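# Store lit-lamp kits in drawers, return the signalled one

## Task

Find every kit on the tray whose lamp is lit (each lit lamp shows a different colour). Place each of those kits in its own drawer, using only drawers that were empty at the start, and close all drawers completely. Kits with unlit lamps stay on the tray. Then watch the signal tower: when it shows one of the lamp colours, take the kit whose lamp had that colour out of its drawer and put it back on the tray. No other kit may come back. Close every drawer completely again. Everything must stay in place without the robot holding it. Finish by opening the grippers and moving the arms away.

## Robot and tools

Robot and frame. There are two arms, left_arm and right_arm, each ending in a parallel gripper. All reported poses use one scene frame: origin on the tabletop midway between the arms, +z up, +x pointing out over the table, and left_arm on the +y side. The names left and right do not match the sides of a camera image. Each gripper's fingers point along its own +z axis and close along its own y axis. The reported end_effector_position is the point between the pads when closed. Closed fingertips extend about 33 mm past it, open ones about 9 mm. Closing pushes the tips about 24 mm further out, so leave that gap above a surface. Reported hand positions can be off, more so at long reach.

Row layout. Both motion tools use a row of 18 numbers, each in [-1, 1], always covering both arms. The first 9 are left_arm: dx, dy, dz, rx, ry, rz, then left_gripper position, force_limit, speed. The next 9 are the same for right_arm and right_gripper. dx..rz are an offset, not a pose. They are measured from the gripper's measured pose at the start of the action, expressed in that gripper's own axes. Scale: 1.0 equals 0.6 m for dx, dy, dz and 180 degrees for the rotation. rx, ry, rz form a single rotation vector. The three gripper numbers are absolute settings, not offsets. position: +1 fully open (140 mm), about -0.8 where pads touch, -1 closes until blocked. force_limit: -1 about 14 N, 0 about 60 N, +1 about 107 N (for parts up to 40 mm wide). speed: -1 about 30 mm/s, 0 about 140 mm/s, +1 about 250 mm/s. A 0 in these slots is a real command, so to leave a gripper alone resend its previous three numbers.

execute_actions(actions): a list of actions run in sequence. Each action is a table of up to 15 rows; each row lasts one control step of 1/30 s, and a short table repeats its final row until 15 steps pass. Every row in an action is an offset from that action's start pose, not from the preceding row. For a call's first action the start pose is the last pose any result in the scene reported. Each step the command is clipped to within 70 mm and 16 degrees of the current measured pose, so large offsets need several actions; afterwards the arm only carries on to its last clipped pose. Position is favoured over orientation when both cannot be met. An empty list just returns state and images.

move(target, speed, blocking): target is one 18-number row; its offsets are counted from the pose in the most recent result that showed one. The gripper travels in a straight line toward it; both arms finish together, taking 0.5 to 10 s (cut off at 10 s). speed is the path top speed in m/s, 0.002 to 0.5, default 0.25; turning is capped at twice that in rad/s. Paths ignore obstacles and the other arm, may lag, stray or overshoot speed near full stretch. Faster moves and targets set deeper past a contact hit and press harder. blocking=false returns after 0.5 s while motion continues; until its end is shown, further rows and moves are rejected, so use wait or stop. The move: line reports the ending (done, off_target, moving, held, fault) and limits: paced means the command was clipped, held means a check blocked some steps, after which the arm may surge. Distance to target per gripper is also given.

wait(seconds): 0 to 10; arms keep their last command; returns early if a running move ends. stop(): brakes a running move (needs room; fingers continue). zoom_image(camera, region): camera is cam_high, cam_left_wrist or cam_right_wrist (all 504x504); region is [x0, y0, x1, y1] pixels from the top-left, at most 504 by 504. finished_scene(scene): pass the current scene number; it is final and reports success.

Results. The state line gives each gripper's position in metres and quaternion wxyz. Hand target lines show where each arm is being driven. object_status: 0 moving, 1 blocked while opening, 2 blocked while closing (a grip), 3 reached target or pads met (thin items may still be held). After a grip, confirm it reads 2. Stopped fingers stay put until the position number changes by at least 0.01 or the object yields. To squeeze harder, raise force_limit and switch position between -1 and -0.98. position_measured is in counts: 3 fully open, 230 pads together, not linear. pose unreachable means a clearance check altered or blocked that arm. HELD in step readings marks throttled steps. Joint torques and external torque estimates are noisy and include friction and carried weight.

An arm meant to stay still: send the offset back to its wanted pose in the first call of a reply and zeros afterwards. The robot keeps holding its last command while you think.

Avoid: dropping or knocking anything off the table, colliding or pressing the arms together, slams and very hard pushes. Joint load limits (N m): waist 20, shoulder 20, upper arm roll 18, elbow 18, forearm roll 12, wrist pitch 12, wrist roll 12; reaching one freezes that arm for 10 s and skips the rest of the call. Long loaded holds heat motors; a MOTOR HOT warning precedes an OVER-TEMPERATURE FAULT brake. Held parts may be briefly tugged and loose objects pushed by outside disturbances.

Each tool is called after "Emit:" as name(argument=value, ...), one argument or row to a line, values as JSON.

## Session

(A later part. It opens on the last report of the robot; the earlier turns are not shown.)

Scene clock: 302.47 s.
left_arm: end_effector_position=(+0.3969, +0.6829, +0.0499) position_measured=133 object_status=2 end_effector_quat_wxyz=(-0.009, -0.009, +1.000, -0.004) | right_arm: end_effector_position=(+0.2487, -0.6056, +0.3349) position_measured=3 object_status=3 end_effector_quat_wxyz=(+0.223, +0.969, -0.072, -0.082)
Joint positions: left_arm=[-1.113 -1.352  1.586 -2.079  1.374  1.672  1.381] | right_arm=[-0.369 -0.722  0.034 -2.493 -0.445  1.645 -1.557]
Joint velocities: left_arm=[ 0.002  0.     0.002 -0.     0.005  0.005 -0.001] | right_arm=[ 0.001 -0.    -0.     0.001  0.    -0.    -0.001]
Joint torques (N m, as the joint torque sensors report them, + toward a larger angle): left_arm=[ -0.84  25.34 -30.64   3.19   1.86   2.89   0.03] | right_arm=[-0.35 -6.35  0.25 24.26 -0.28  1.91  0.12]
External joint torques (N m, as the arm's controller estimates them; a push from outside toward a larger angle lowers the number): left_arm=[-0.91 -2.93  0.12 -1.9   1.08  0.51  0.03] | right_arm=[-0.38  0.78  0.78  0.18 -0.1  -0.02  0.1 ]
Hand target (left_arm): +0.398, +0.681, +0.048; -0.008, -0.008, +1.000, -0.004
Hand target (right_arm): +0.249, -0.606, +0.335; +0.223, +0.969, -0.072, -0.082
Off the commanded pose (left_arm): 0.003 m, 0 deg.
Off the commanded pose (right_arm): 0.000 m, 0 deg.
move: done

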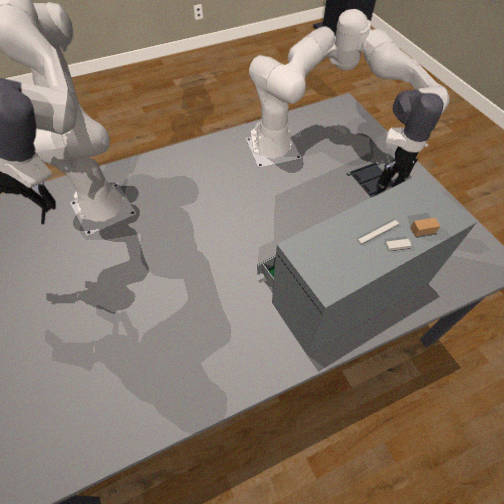

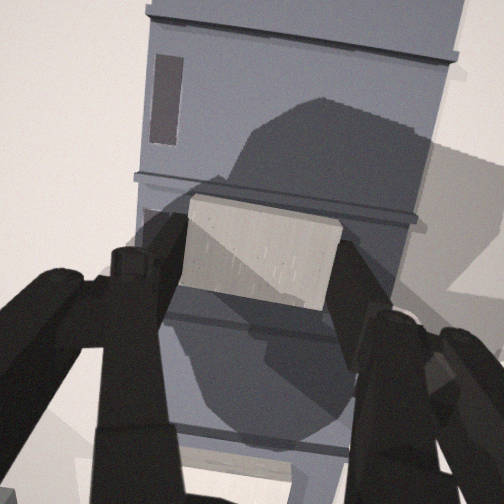

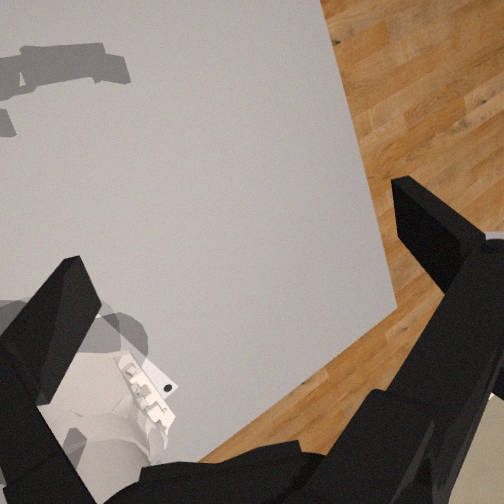

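Emit:
move(
  target=[0,0,0.008,0,0,0,-1,0,-0.5,0,0,0,0,0,0,1,0,0],
  speed=0.02,
)

Emit:
move(
  target=[0,0,0,0,0,0,0.15,0,-0.5,0,0,0,0,0,0,1,0,0],
)

Emit:
move(
  target=[0,0,-0.19,0,0,0,0.15,0,0,0,0,0,0,0,0,1,0,0],
  speed=0.15,
)

Emit:
move(
  target=[-0.125,-0.585,0,0,-0.25,0,-0.9,0,0,0,0,0,0,0,0,1,0,0],
)

Scene clock: 305.20 s.
left_arm: end_effector_position=(+0.3971, +0.6829, +0.0498) position_measured=133 object_status=2 end_effector_quat_wxyz=(-0.009, -0.009, +1.000, -0.004) | right_arm: end_effector_position=(+0.2487, -0.6056, +0.3349) position_measured=3 object_status=3 end_effector_quat_wxyz=(+0.223, +0.969, -0.072, -0.082)
Joint positions: left_arm=[-1.113 -1.352  1.586 -2.079  1.375  1.673  1.381] | right_arm=[-0.369 -0.722  0.034 -2.493 -0.445  1.645 -1.557]
Joint velocities: left_arm=[ 0.     0.001 -0.    -0.     0.    -0.001  0.   ] | right_arm=[ 0.    -0.     0.001  0.     0.     0.     0.001]
Joint torques (N m, as the joint torque sensors report them, + toward a larger angle): left_arm=[ -0.31  23.47 -27.35   4.27   2.3    3.13   0.02] | right_arm=[-0.41 -6.15  0.63 24.49 -0.3   1.91  0.1 ]
External joint torques (N m, as the arm's controller estimates them; a push from outside toward a larger angle lowers the number): left_arm=[-0.38 -4.78  3.37 -0.83  1.51  0.75  0.02] | right_arm=[-0.42  0.94  1.16  0.48 -0.12  0.    0.08]
Hand target (left_arm): +0.397, +0.683, +0.045; -0.010, -0.009, +1.000, -0.004
Hand target (right_arm): +0.249, -0.606, +0.335; +0.223, +0.969, -0.072, -0.082
Off the commanded pose (left_arm): 0.005 m, 0 deg.
Off the commanded pose (right_arm): 0.000 m, 0 deg.
move: off_target (left_arm)

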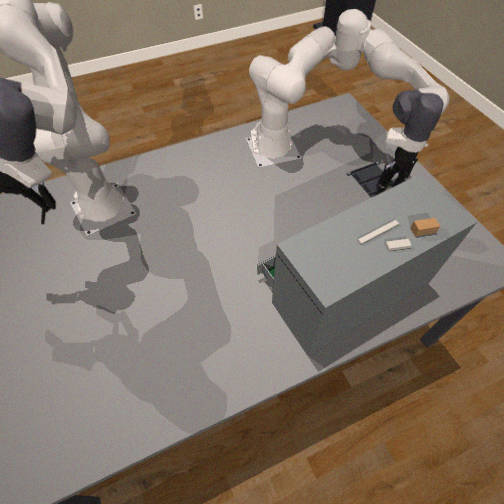

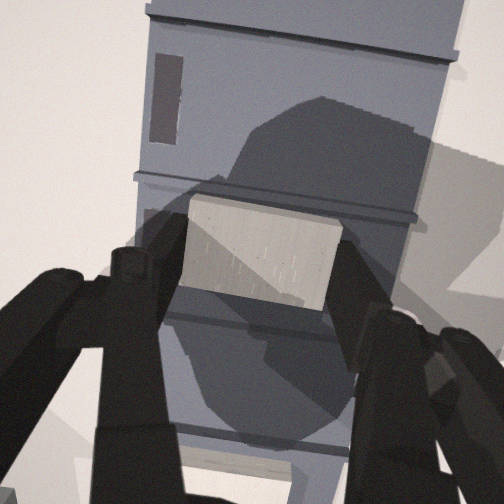

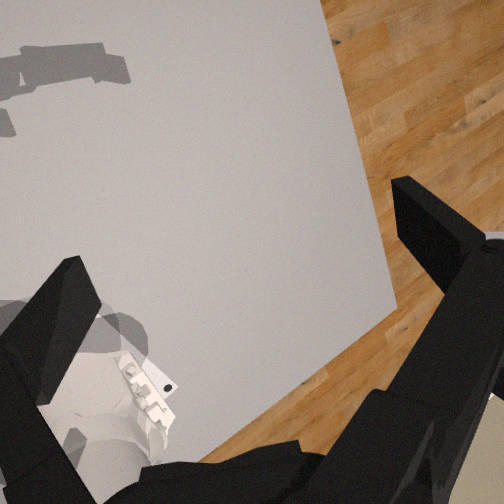

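Scene clock: 305.70 s.
left_arm: end_effector_position=(+0.3972, +0.6829, +0.0500) position_measured=110 object_status=3 end_effector_quat_wxyz=(-0.009, -0.009, +1.000, -0.004) | right_arm: end_effector_position=(+0.2487, -0.6056, +0.3349) position_measured=3 object_status=3 end_effector_quat_wxyz=(+0.223, +0.969, -0.072, -0.082)
Joint positions: left_arm=[-1.113 -1.352  1.586 -2.079  1.375  1.673  1.381] | right_arm=[-0.369 -0.722  0.034 -2.493 -0.445  1.645 -1.557]
Joint velocities: left_arm=[-0.001 -0.     0.002  0.001 -0.    -0.     0.   ] | right_arm=[-0.001 -0.001  0.001  0.001 -0.    -0.    -0.001]
Joint torques (N m, as the joint torque sensors report them, + toward a larger angle): left_arm=[  0.04  25.45 -31.34   5.21   0.71   2.34   0.03] | right_arm=[-0.26 -6.29  0.46 24.41 -0.27  1.9   0.11]
External joint torques (N m, as the arm's controller estimates them; a push from outside toward a larger angle lowers the number): left_arm=[ 0.01 -2.81 -0.64  0.13 -0.07 -0.03  0.03] | right_arm=[-0.24  0.85  1.03  0.34 -0.08 -0.03  0.09]
Hand target (left_arm): +0.397, +0.683, +0.050; -0.009, -0.009, +1.000, -0.004
Hand target (right_arm): +0.249, -0.606, +0.335; +0.223, +0.969, -0.072, -0.082
Off the commanded pose (left_arm): 0.000 m, 0 deg.
Off the commanded pose (right_arm): 0.000 m, 0 deg.
move: done

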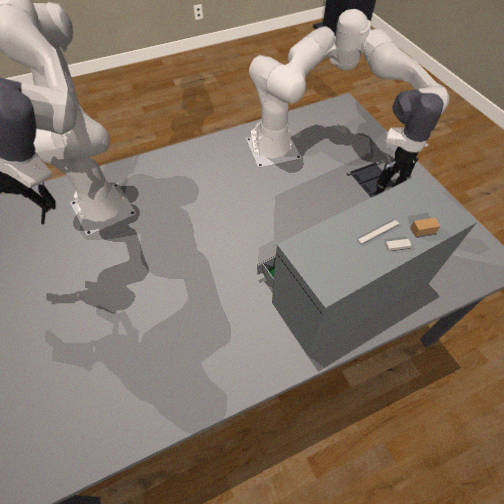

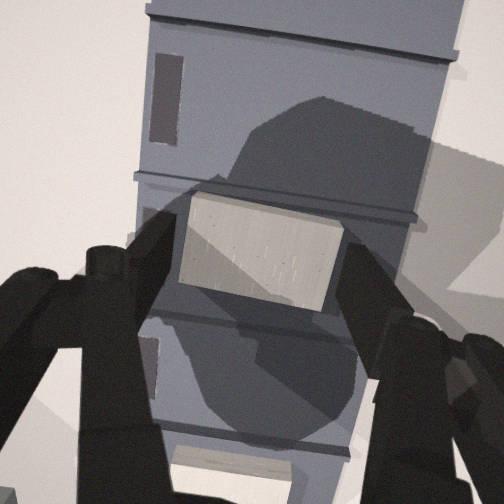

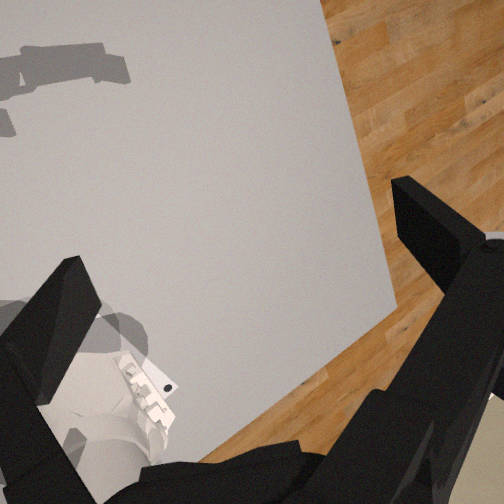

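Scene clock: 307.03 s.
left_arm: end_effector_position=(+0.3996, +0.6856, +0.1639) position_measured=110 object_status=3 end_effector_quat_wxyz=(-0.007, -0.012, +1.000, -0.004) | right_arm: end_effector_position=(+0.2487, -0.6056, +0.3349) position_measured=3 object_status=3 end_effector_quat_wxyz=(+0.223, +0.969, -0.072, -0.082)
Joint positions: left_arm=[-1.11  -1.258  1.392 -1.997  1.204  1.532  1.412] | right_arm=[-0.369 -0.722  0.034 -2.493 -0.445  1.645 -1.557]
Joint velocities: left_arm=[ 0.     0.001 -0.     0.001 -0.001 -0.012  0.008] | right_arm=[ 0.001  0.    -0.001  0.    -0.001 -0.     0.001]
Joint torques (N m, as the joint torque sensors report them, + toward a larger angle): left_arm=[ -0.13  26.   -31.79   9.58  -0.46   1.91   0.29] | right_arm=[-0.63 -6.27  0.56 24.43 -0.29  1.91  0.1 ]
External joint torques (N m, as the arm's controller estimates them; a push from outside toward a larger angle lowers the number): left_arm=[-0.15 -1.6  -1.91  1.53 -1.25 -0.47  0.29] | right_arm=[-0.6   0.83  1.14  0.39 -0.1   0.    0.08]
Hand target (left_arm): +0.399, +0.685, +0.165; -0.008, -0.010, +1.000, -0.005
Hand target (right_arm): +0.249, -0.606, +0.335; +0.223, +0.969, -0.072, -0.082
Off the commanded pose (left_arm): 0.002 m, 0 deg.
Off the commanded pose (right_arm): 0.000 m, 0 deg.
move: done

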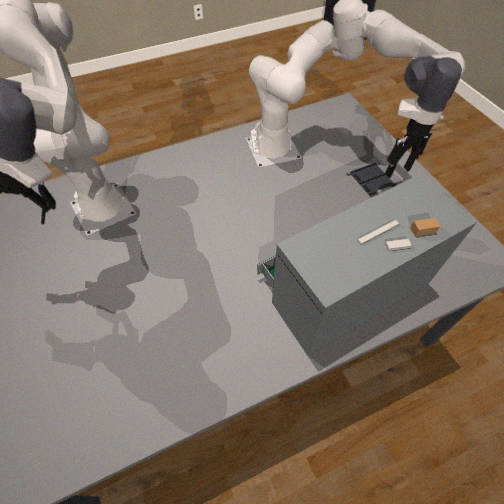

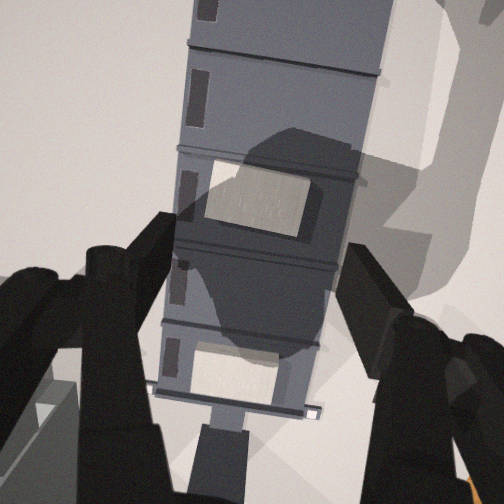

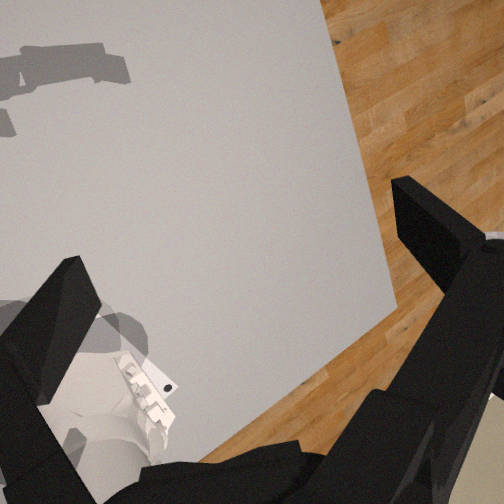

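Scene clock: 309.77 s.
left_arm: end_effector_position=(+0.4853, +0.3380, +0.1746) position_measured=233 object_status=3 end_effector_quat_wxyz=(+0.384, -0.014, +0.923, -0.001) | right_arm: end_effector_position=(+0.2487, -0.6056, +0.3349) position_measured=3 object_status=3 end_effector_quat_wxyz=(+0.223, +0.969, -0.072, -0.082)
Joint positions: left_arm=[-1.218 -1.527  1.43  -2.783  2.127  1.951  0.405] | right_arm=[-0.369 -0.722  0.034 -2.493 -0.445  1.645 -1.557]
Joint velocities: left_arm=[-0.001 -0.001  0.002  0.     0.    -0.005 -0.031] | right_arm=[ 0.    -0.001  0.    -0.     0.     0.001  0.002]
Joint torques (N m, as the joint torque sensors report them, + toward a larger angle): left_arm=[ -0.41  11.47 -22.87   1.33   2.45   2.17  -0.03] | right_arm=[-0.54 -6.49  0.56 24.25 -0.31  1.92  0.12]
External joint torques (N m, as the arm's controller estimates them; a push from outside toward a larger angle lowers the number): left_arm=[-0.4  -2.59 -0.04 -2.22  1.   -0.28 -0.01] | right_arm=[-0.53  0.64  1.11  0.18 -0.12  0.    0.1 ]
Hand target (left_arm): +0.485, +0.337, +0.174; +0.384, -0.019, +0.923, -0.002
Hand target (right_arm): +0.249, -0.606, +0.335; +0.223, +0.969, -0.072, -0.082
Off the commanded pose (left_arm): 0.009 m, 1 deg.
Off the commanded pose (right_arm): 0.000 m, 0 deg.
move: off_target (left_arm)

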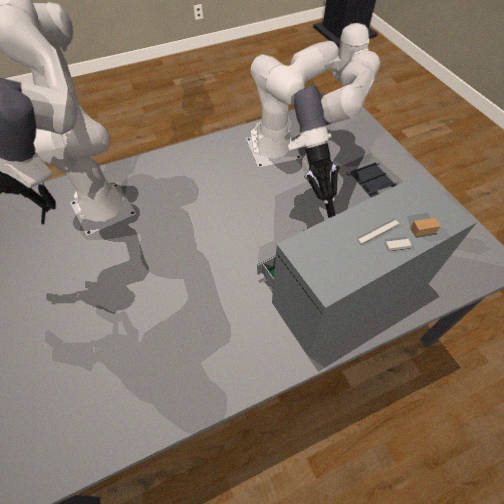

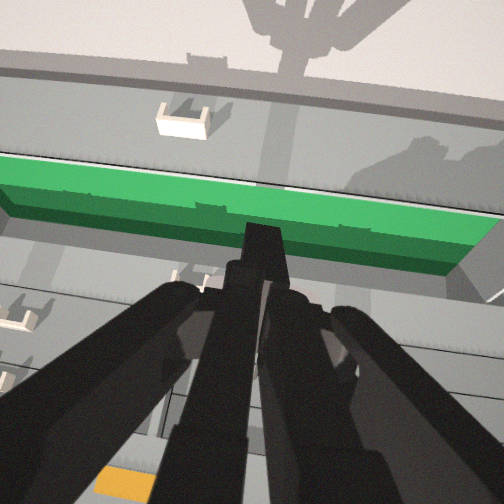

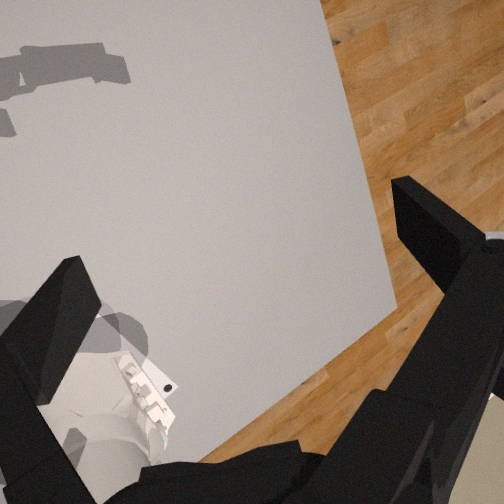

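Emit:
move(
  target=[0.12,-0.01,0.087,0,0,0,-0.9,0,0,0,0,0,0,0,0,1,0,0],
  speed=0.12,
)

Emit:
move(
  target=[-0.173,0.005,0.166,0,0,0,-0.9,0,0,0,0,0,0,0,0,1,0,0],
  speed=0.08,
)

Emit:
move(
  target=[0.05,0,-0.15,0,0,0,-0.9,0,0,0,0,0,0,0,0,1,0,0],
  speed=0.15,
)

Scene clock: 313.33 s.
left_arm: end_effector_position=(+0.4709, +0.3331, +0.0845) position_measured=233 object_status=3 end_effector_quat_wxyz=(+0.382, -0.012, +0.924, +0.003) | right_arm: end_effector_position=(+0.2487, -0.6056, +0.3349) position_measured=3 object_status=3 end_effector_quat_wxyz=(+0.223, +0.969, -0.072, -0.082)
Joint positions: left_arm=[-1.214 -1.541  1.721 -2.812  2.435  1.993  0.333] | right_arm=[-0.369 -0.722  0.034 -2.493 -0.445  1.645 -1.557]
Joint velocities: left_arm=[ 0.001 -0.009  0.005 -0.003  0.017  0.002 -0.01 ] | right_arm=[ 0.002  0.001  0.     0.001  0.     0.    -0.   ]
Joint torques (N m, as the joint torque sensors report them, + toward a larger angle): left_arm=[ -0.51  11.54 -22.08  -4.12   2.24   2.43  -0.1 ] | right_arm=[-0.44 -6.7   0.52 24.01 -0.28  1.91  0.12]
External joint torques (N m, as the arm's controller estimates them; a push from outside toward a larger angle lowers the number): left_arm=[-0.56 -2.39  0.12 -1.51  0.87  0.11 -0.08] | right_arm=[-0.48  0.47  1.02 -0.12 -0.1  -0.03  0.1 ]
Hand target (left_arm): +0.471, +0.331, +0.085; +0.384, -0.013, +0.923, +0.001
Hand target (right_arm): +0.249, -0.606, +0.335; +0.223, +0.969, -0.072, -0.082
Off the commanded pose (left_arm): 0.004 m, 1 deg.
Off the commanded pose (right_arm): 0.000 m, 0 deg.
move: off_target (left_arm)

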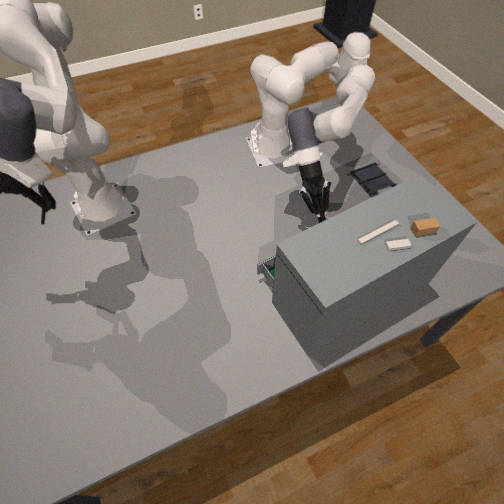

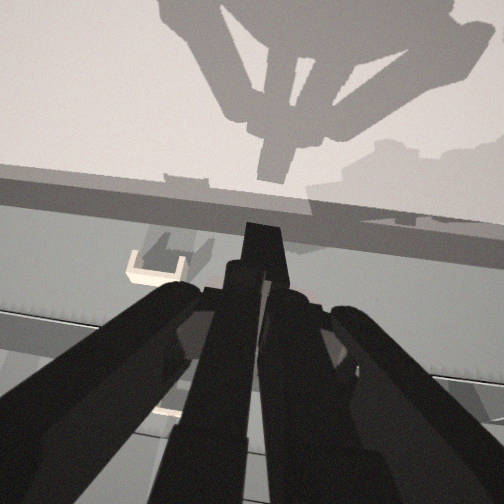

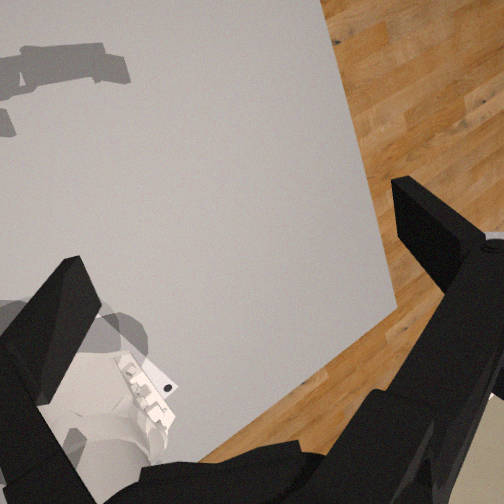

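Scene clock: 315.40 s.
left_arm: end_effector_position=(+0.6097, +0.3410, +0.0854) position_measured=233 object_status=3 end_effector_quat_wxyz=(+0.379, -0.022, +0.925, +0.005) | right_arm: end_effector_position=(+0.2487, -0.6056, +0.3349) position_measured=3 object_status=3 end_effector_quat_wxyz=(+0.223, +0.969, -0.072, -0.082)
Joint positions: left_arm=[-1.558 -1.597  1.676 -2.38   2.363  2.019  0.406] | right_arm=[-0.369 -0.722  0.034 -2.493 -0.445  1.645 -1.557]
Joint velocities: left_arm=[-0.001  0.002 -0.004  0.004 -0.014  0.     0.021] | right_arm=[-0.     0.001  0.001  0.    -0.001  0.    -0.001]
Joint torques (N m, as the joint torque sensors report them, + toward a larger angle): left_arm=[ -6.88  17.5  -32.06   4.33   2.28   4.5    0.53] | right_arm=[-0.44 -6.51  0.59 24.43 -0.28  1.92  0.1 ]
External joint torques (N m, as the arm's controller estimates them; a push from outside toward a larger angle lowers the number): left_arm=[-6.98 -4.22 -2.46  6.16  0.96  2.05  0.55] | right_arm=[-0.49  0.59  1.07  0.37 -0.1  -0.01  0.08]
Hand target (left_arm): +0.615, +0.336, +0.088; +0.383, -0.013, +0.924, +0.002
Hand target (right_arm): +0.249, -0.606, +0.335; +0.223, +0.969, -0.072, -0.082
Off the commanded pose (left_arm): 0.005 m, 1 deg.
Off the commanded pose (right_arm): 0.000 m, 0 deg.
move: off_target (left_arm)

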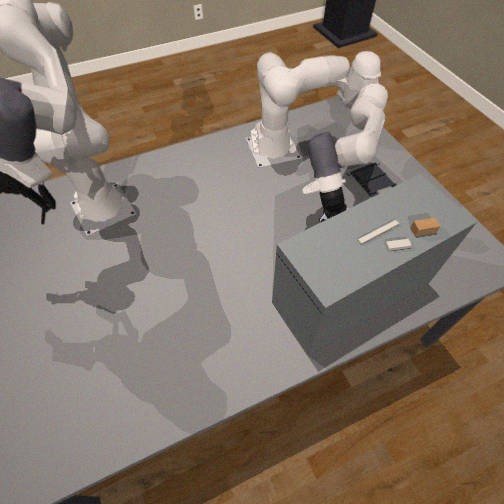

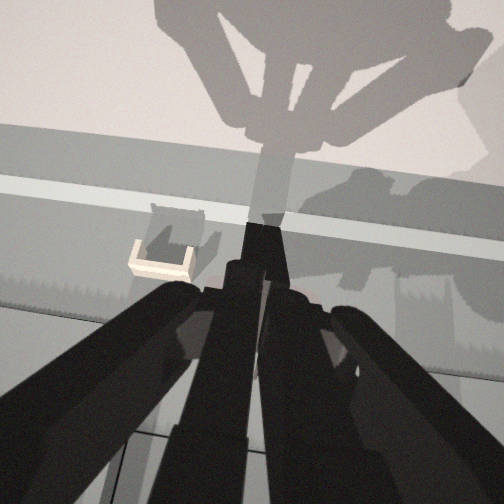

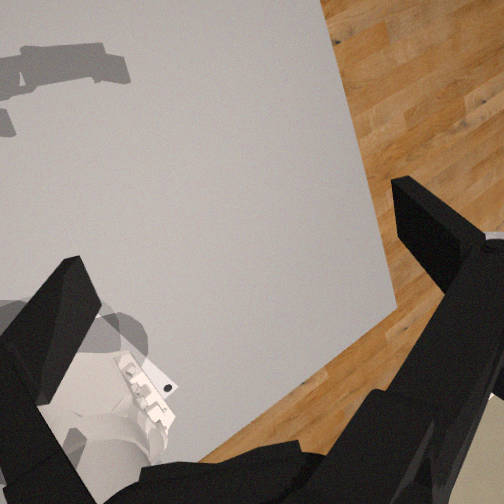

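Scene clock: 316.50 s.
left_arm: end_effector_position=(+0.5273, +0.3390, +0.1294) position_measured=233 object_status=3 end_effector_quat_wxyz=(+0.380, -0.018, +0.925, +0.006) | right_arm: end_effector_position=(+0.2487, -0.6056, +0.3349) position_measured=3 object_status=3 end_effector_quat_wxyz=(+0.223, +0.969, -0.072, -0.082)
Joint positions: left_arm=[-1.348 -1.553  1.574 -2.656  2.274  1.954  0.385] | right_arm=[-0.369 -0.722  0.034 -2.493 -0.445  1.645 -1.557]
Joint velocities: left_arm=[ 0.001  0.001 -0.001 -0.001 -0.005 -0.01  -0.003] | right_arm=[-0.001  0.    -0.     0.    -0.001 -0.     0.001]
Joint torques (N m, as the joint torque sensors report them, + toward a larger angle): left_arm=[  2.25  14.37 -27.4   -1.63   0.17   2.03  -0.1 ] | right_arm=[-0.43 -6.55  0.56 24.69 -0.29  1.91  0.12]
External joint torques (N m, as the arm's controller estimates them; a push from outside toward a larger angle lowers the number): left_arm=[ 2.27 -1.98 -1.91 -1.91 -1.28 -0.39 -0.08] | right_arm=[-0.4   0.61  1.13  0.59 -0.1  -0.01  0.1 ]
Hand target (left_arm): +0.526, +0.340, +0.129; +0.378, -0.022, +0.925, +0.006
Hand target (right_arm): +0.249, -0.606, +0.335; +0.223, +0.969, -0.072, -0.082
Off the commanded pose (left_arm): 0.003 m, 0 deg.
Off the commanded pose (right_arm): 0.000 m, 0 deg.
move: done

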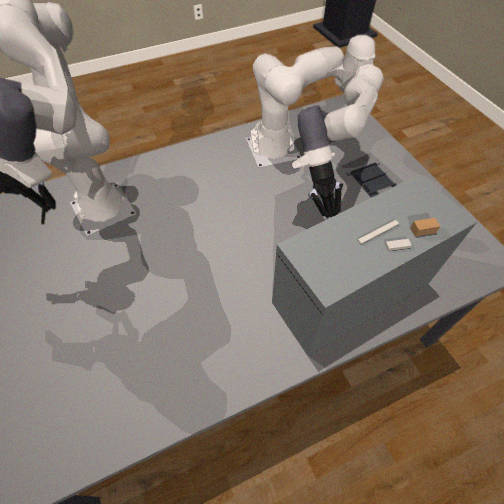

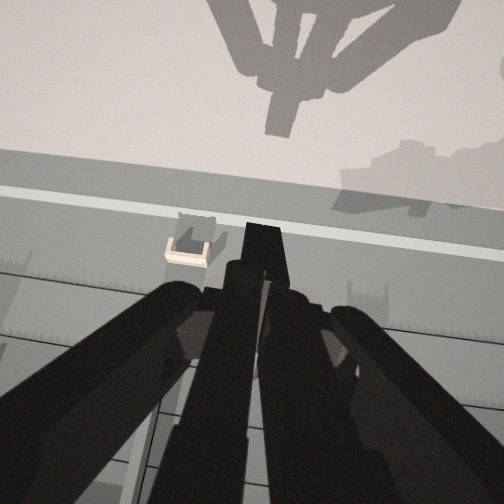

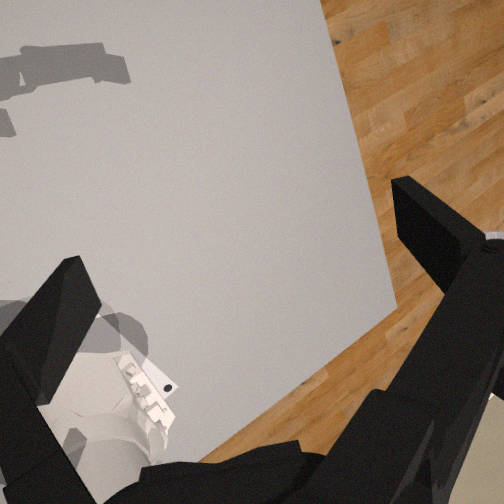

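Shut. Move clear.

Emit:
move(
  target=[-0.05,0.17,-0.3,0,0.12,0,-0.9,0,0,0,0,0,0,0,0,1,0,0],
)

Scene clock: 319.03 s.
left_arm: end_effector_position=(+0.4199, +0.4409, +0.2783) position_measured=233 object_status=3 end_effector_quat_wxyz=(+0.199, -0.024, +0.980, +0.002) | right_arm: end_effector_position=(+0.2487, -0.6056, +0.3349) position_measured=3 object_status=3 end_effector_quat_wxyz=(+0.223, +0.969, -0.072, -0.082)
Joint positions: left_arm=[-1.133 -1.469  0.984 -2.506  1.298  1.618  0.816] | right_arm=[-0.369 -0.722  0.034 -2.493 -0.445  1.645 -1.557]
Joint velocities: left_arm=[-0.001  0.001  0.001  0.    -0.001 -0.006  0.026] | right_arm=[ 0.     0.     0.001 -0.    -0.001  0.    -0.001]
Joint torques (N m, as the joint torque sensors report them, + toward a larger angle): left_arm=[ -1.29  16.15 -25.79  11.97   0.09   2.55   0.27] | right_arm=[-0.59 -6.34  0.38 24.32 -0.29  1.9   0.15]
External joint torques (N m, as the arm's controller estimates them; a push from outside toward a larger angle lowers the number): left_arm=[-1.31 -1.38 -2.45  1.49 -1.25 -0.41  0.28] | right_arm=[-0.61  0.76  0.9   0.24 -0.11 -0.02  0.13]
Hand target (left_arm): +0.419, +0.440, +0.279; +0.197, -0.018, +0.980, +0.002
Hand target (right_arm): +0.249, -0.606, +0.335; +0.223, +0.969, -0.072, -0.082
Off the commanded pose (left_arm): 0.004 m, 1 deg.
Off the commanded pose (right_arm): 0.000 m, 0 deg.
move: off_target (left_arm)

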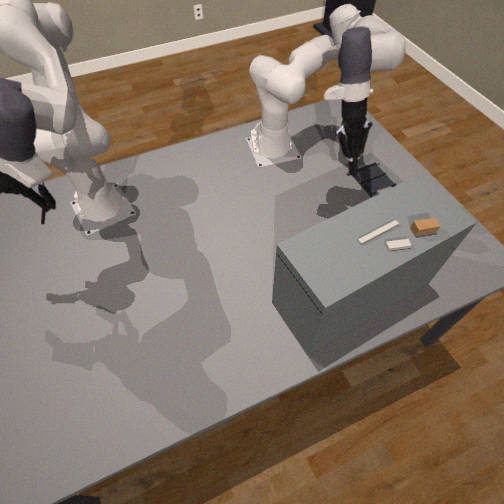

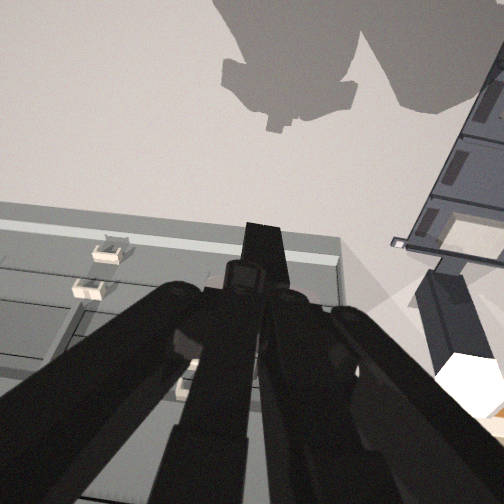

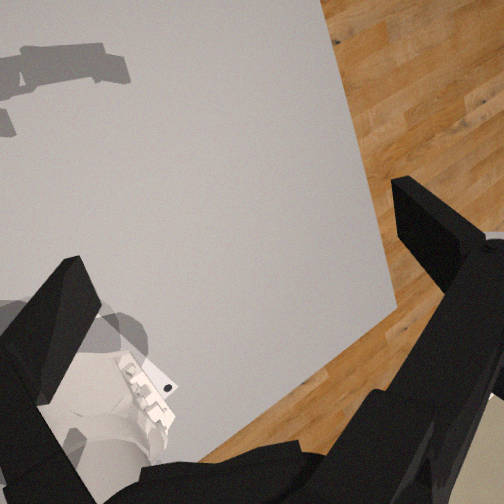

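Emit:
finished_scene(
  scene=2,
)

The scene is finished: the task was done.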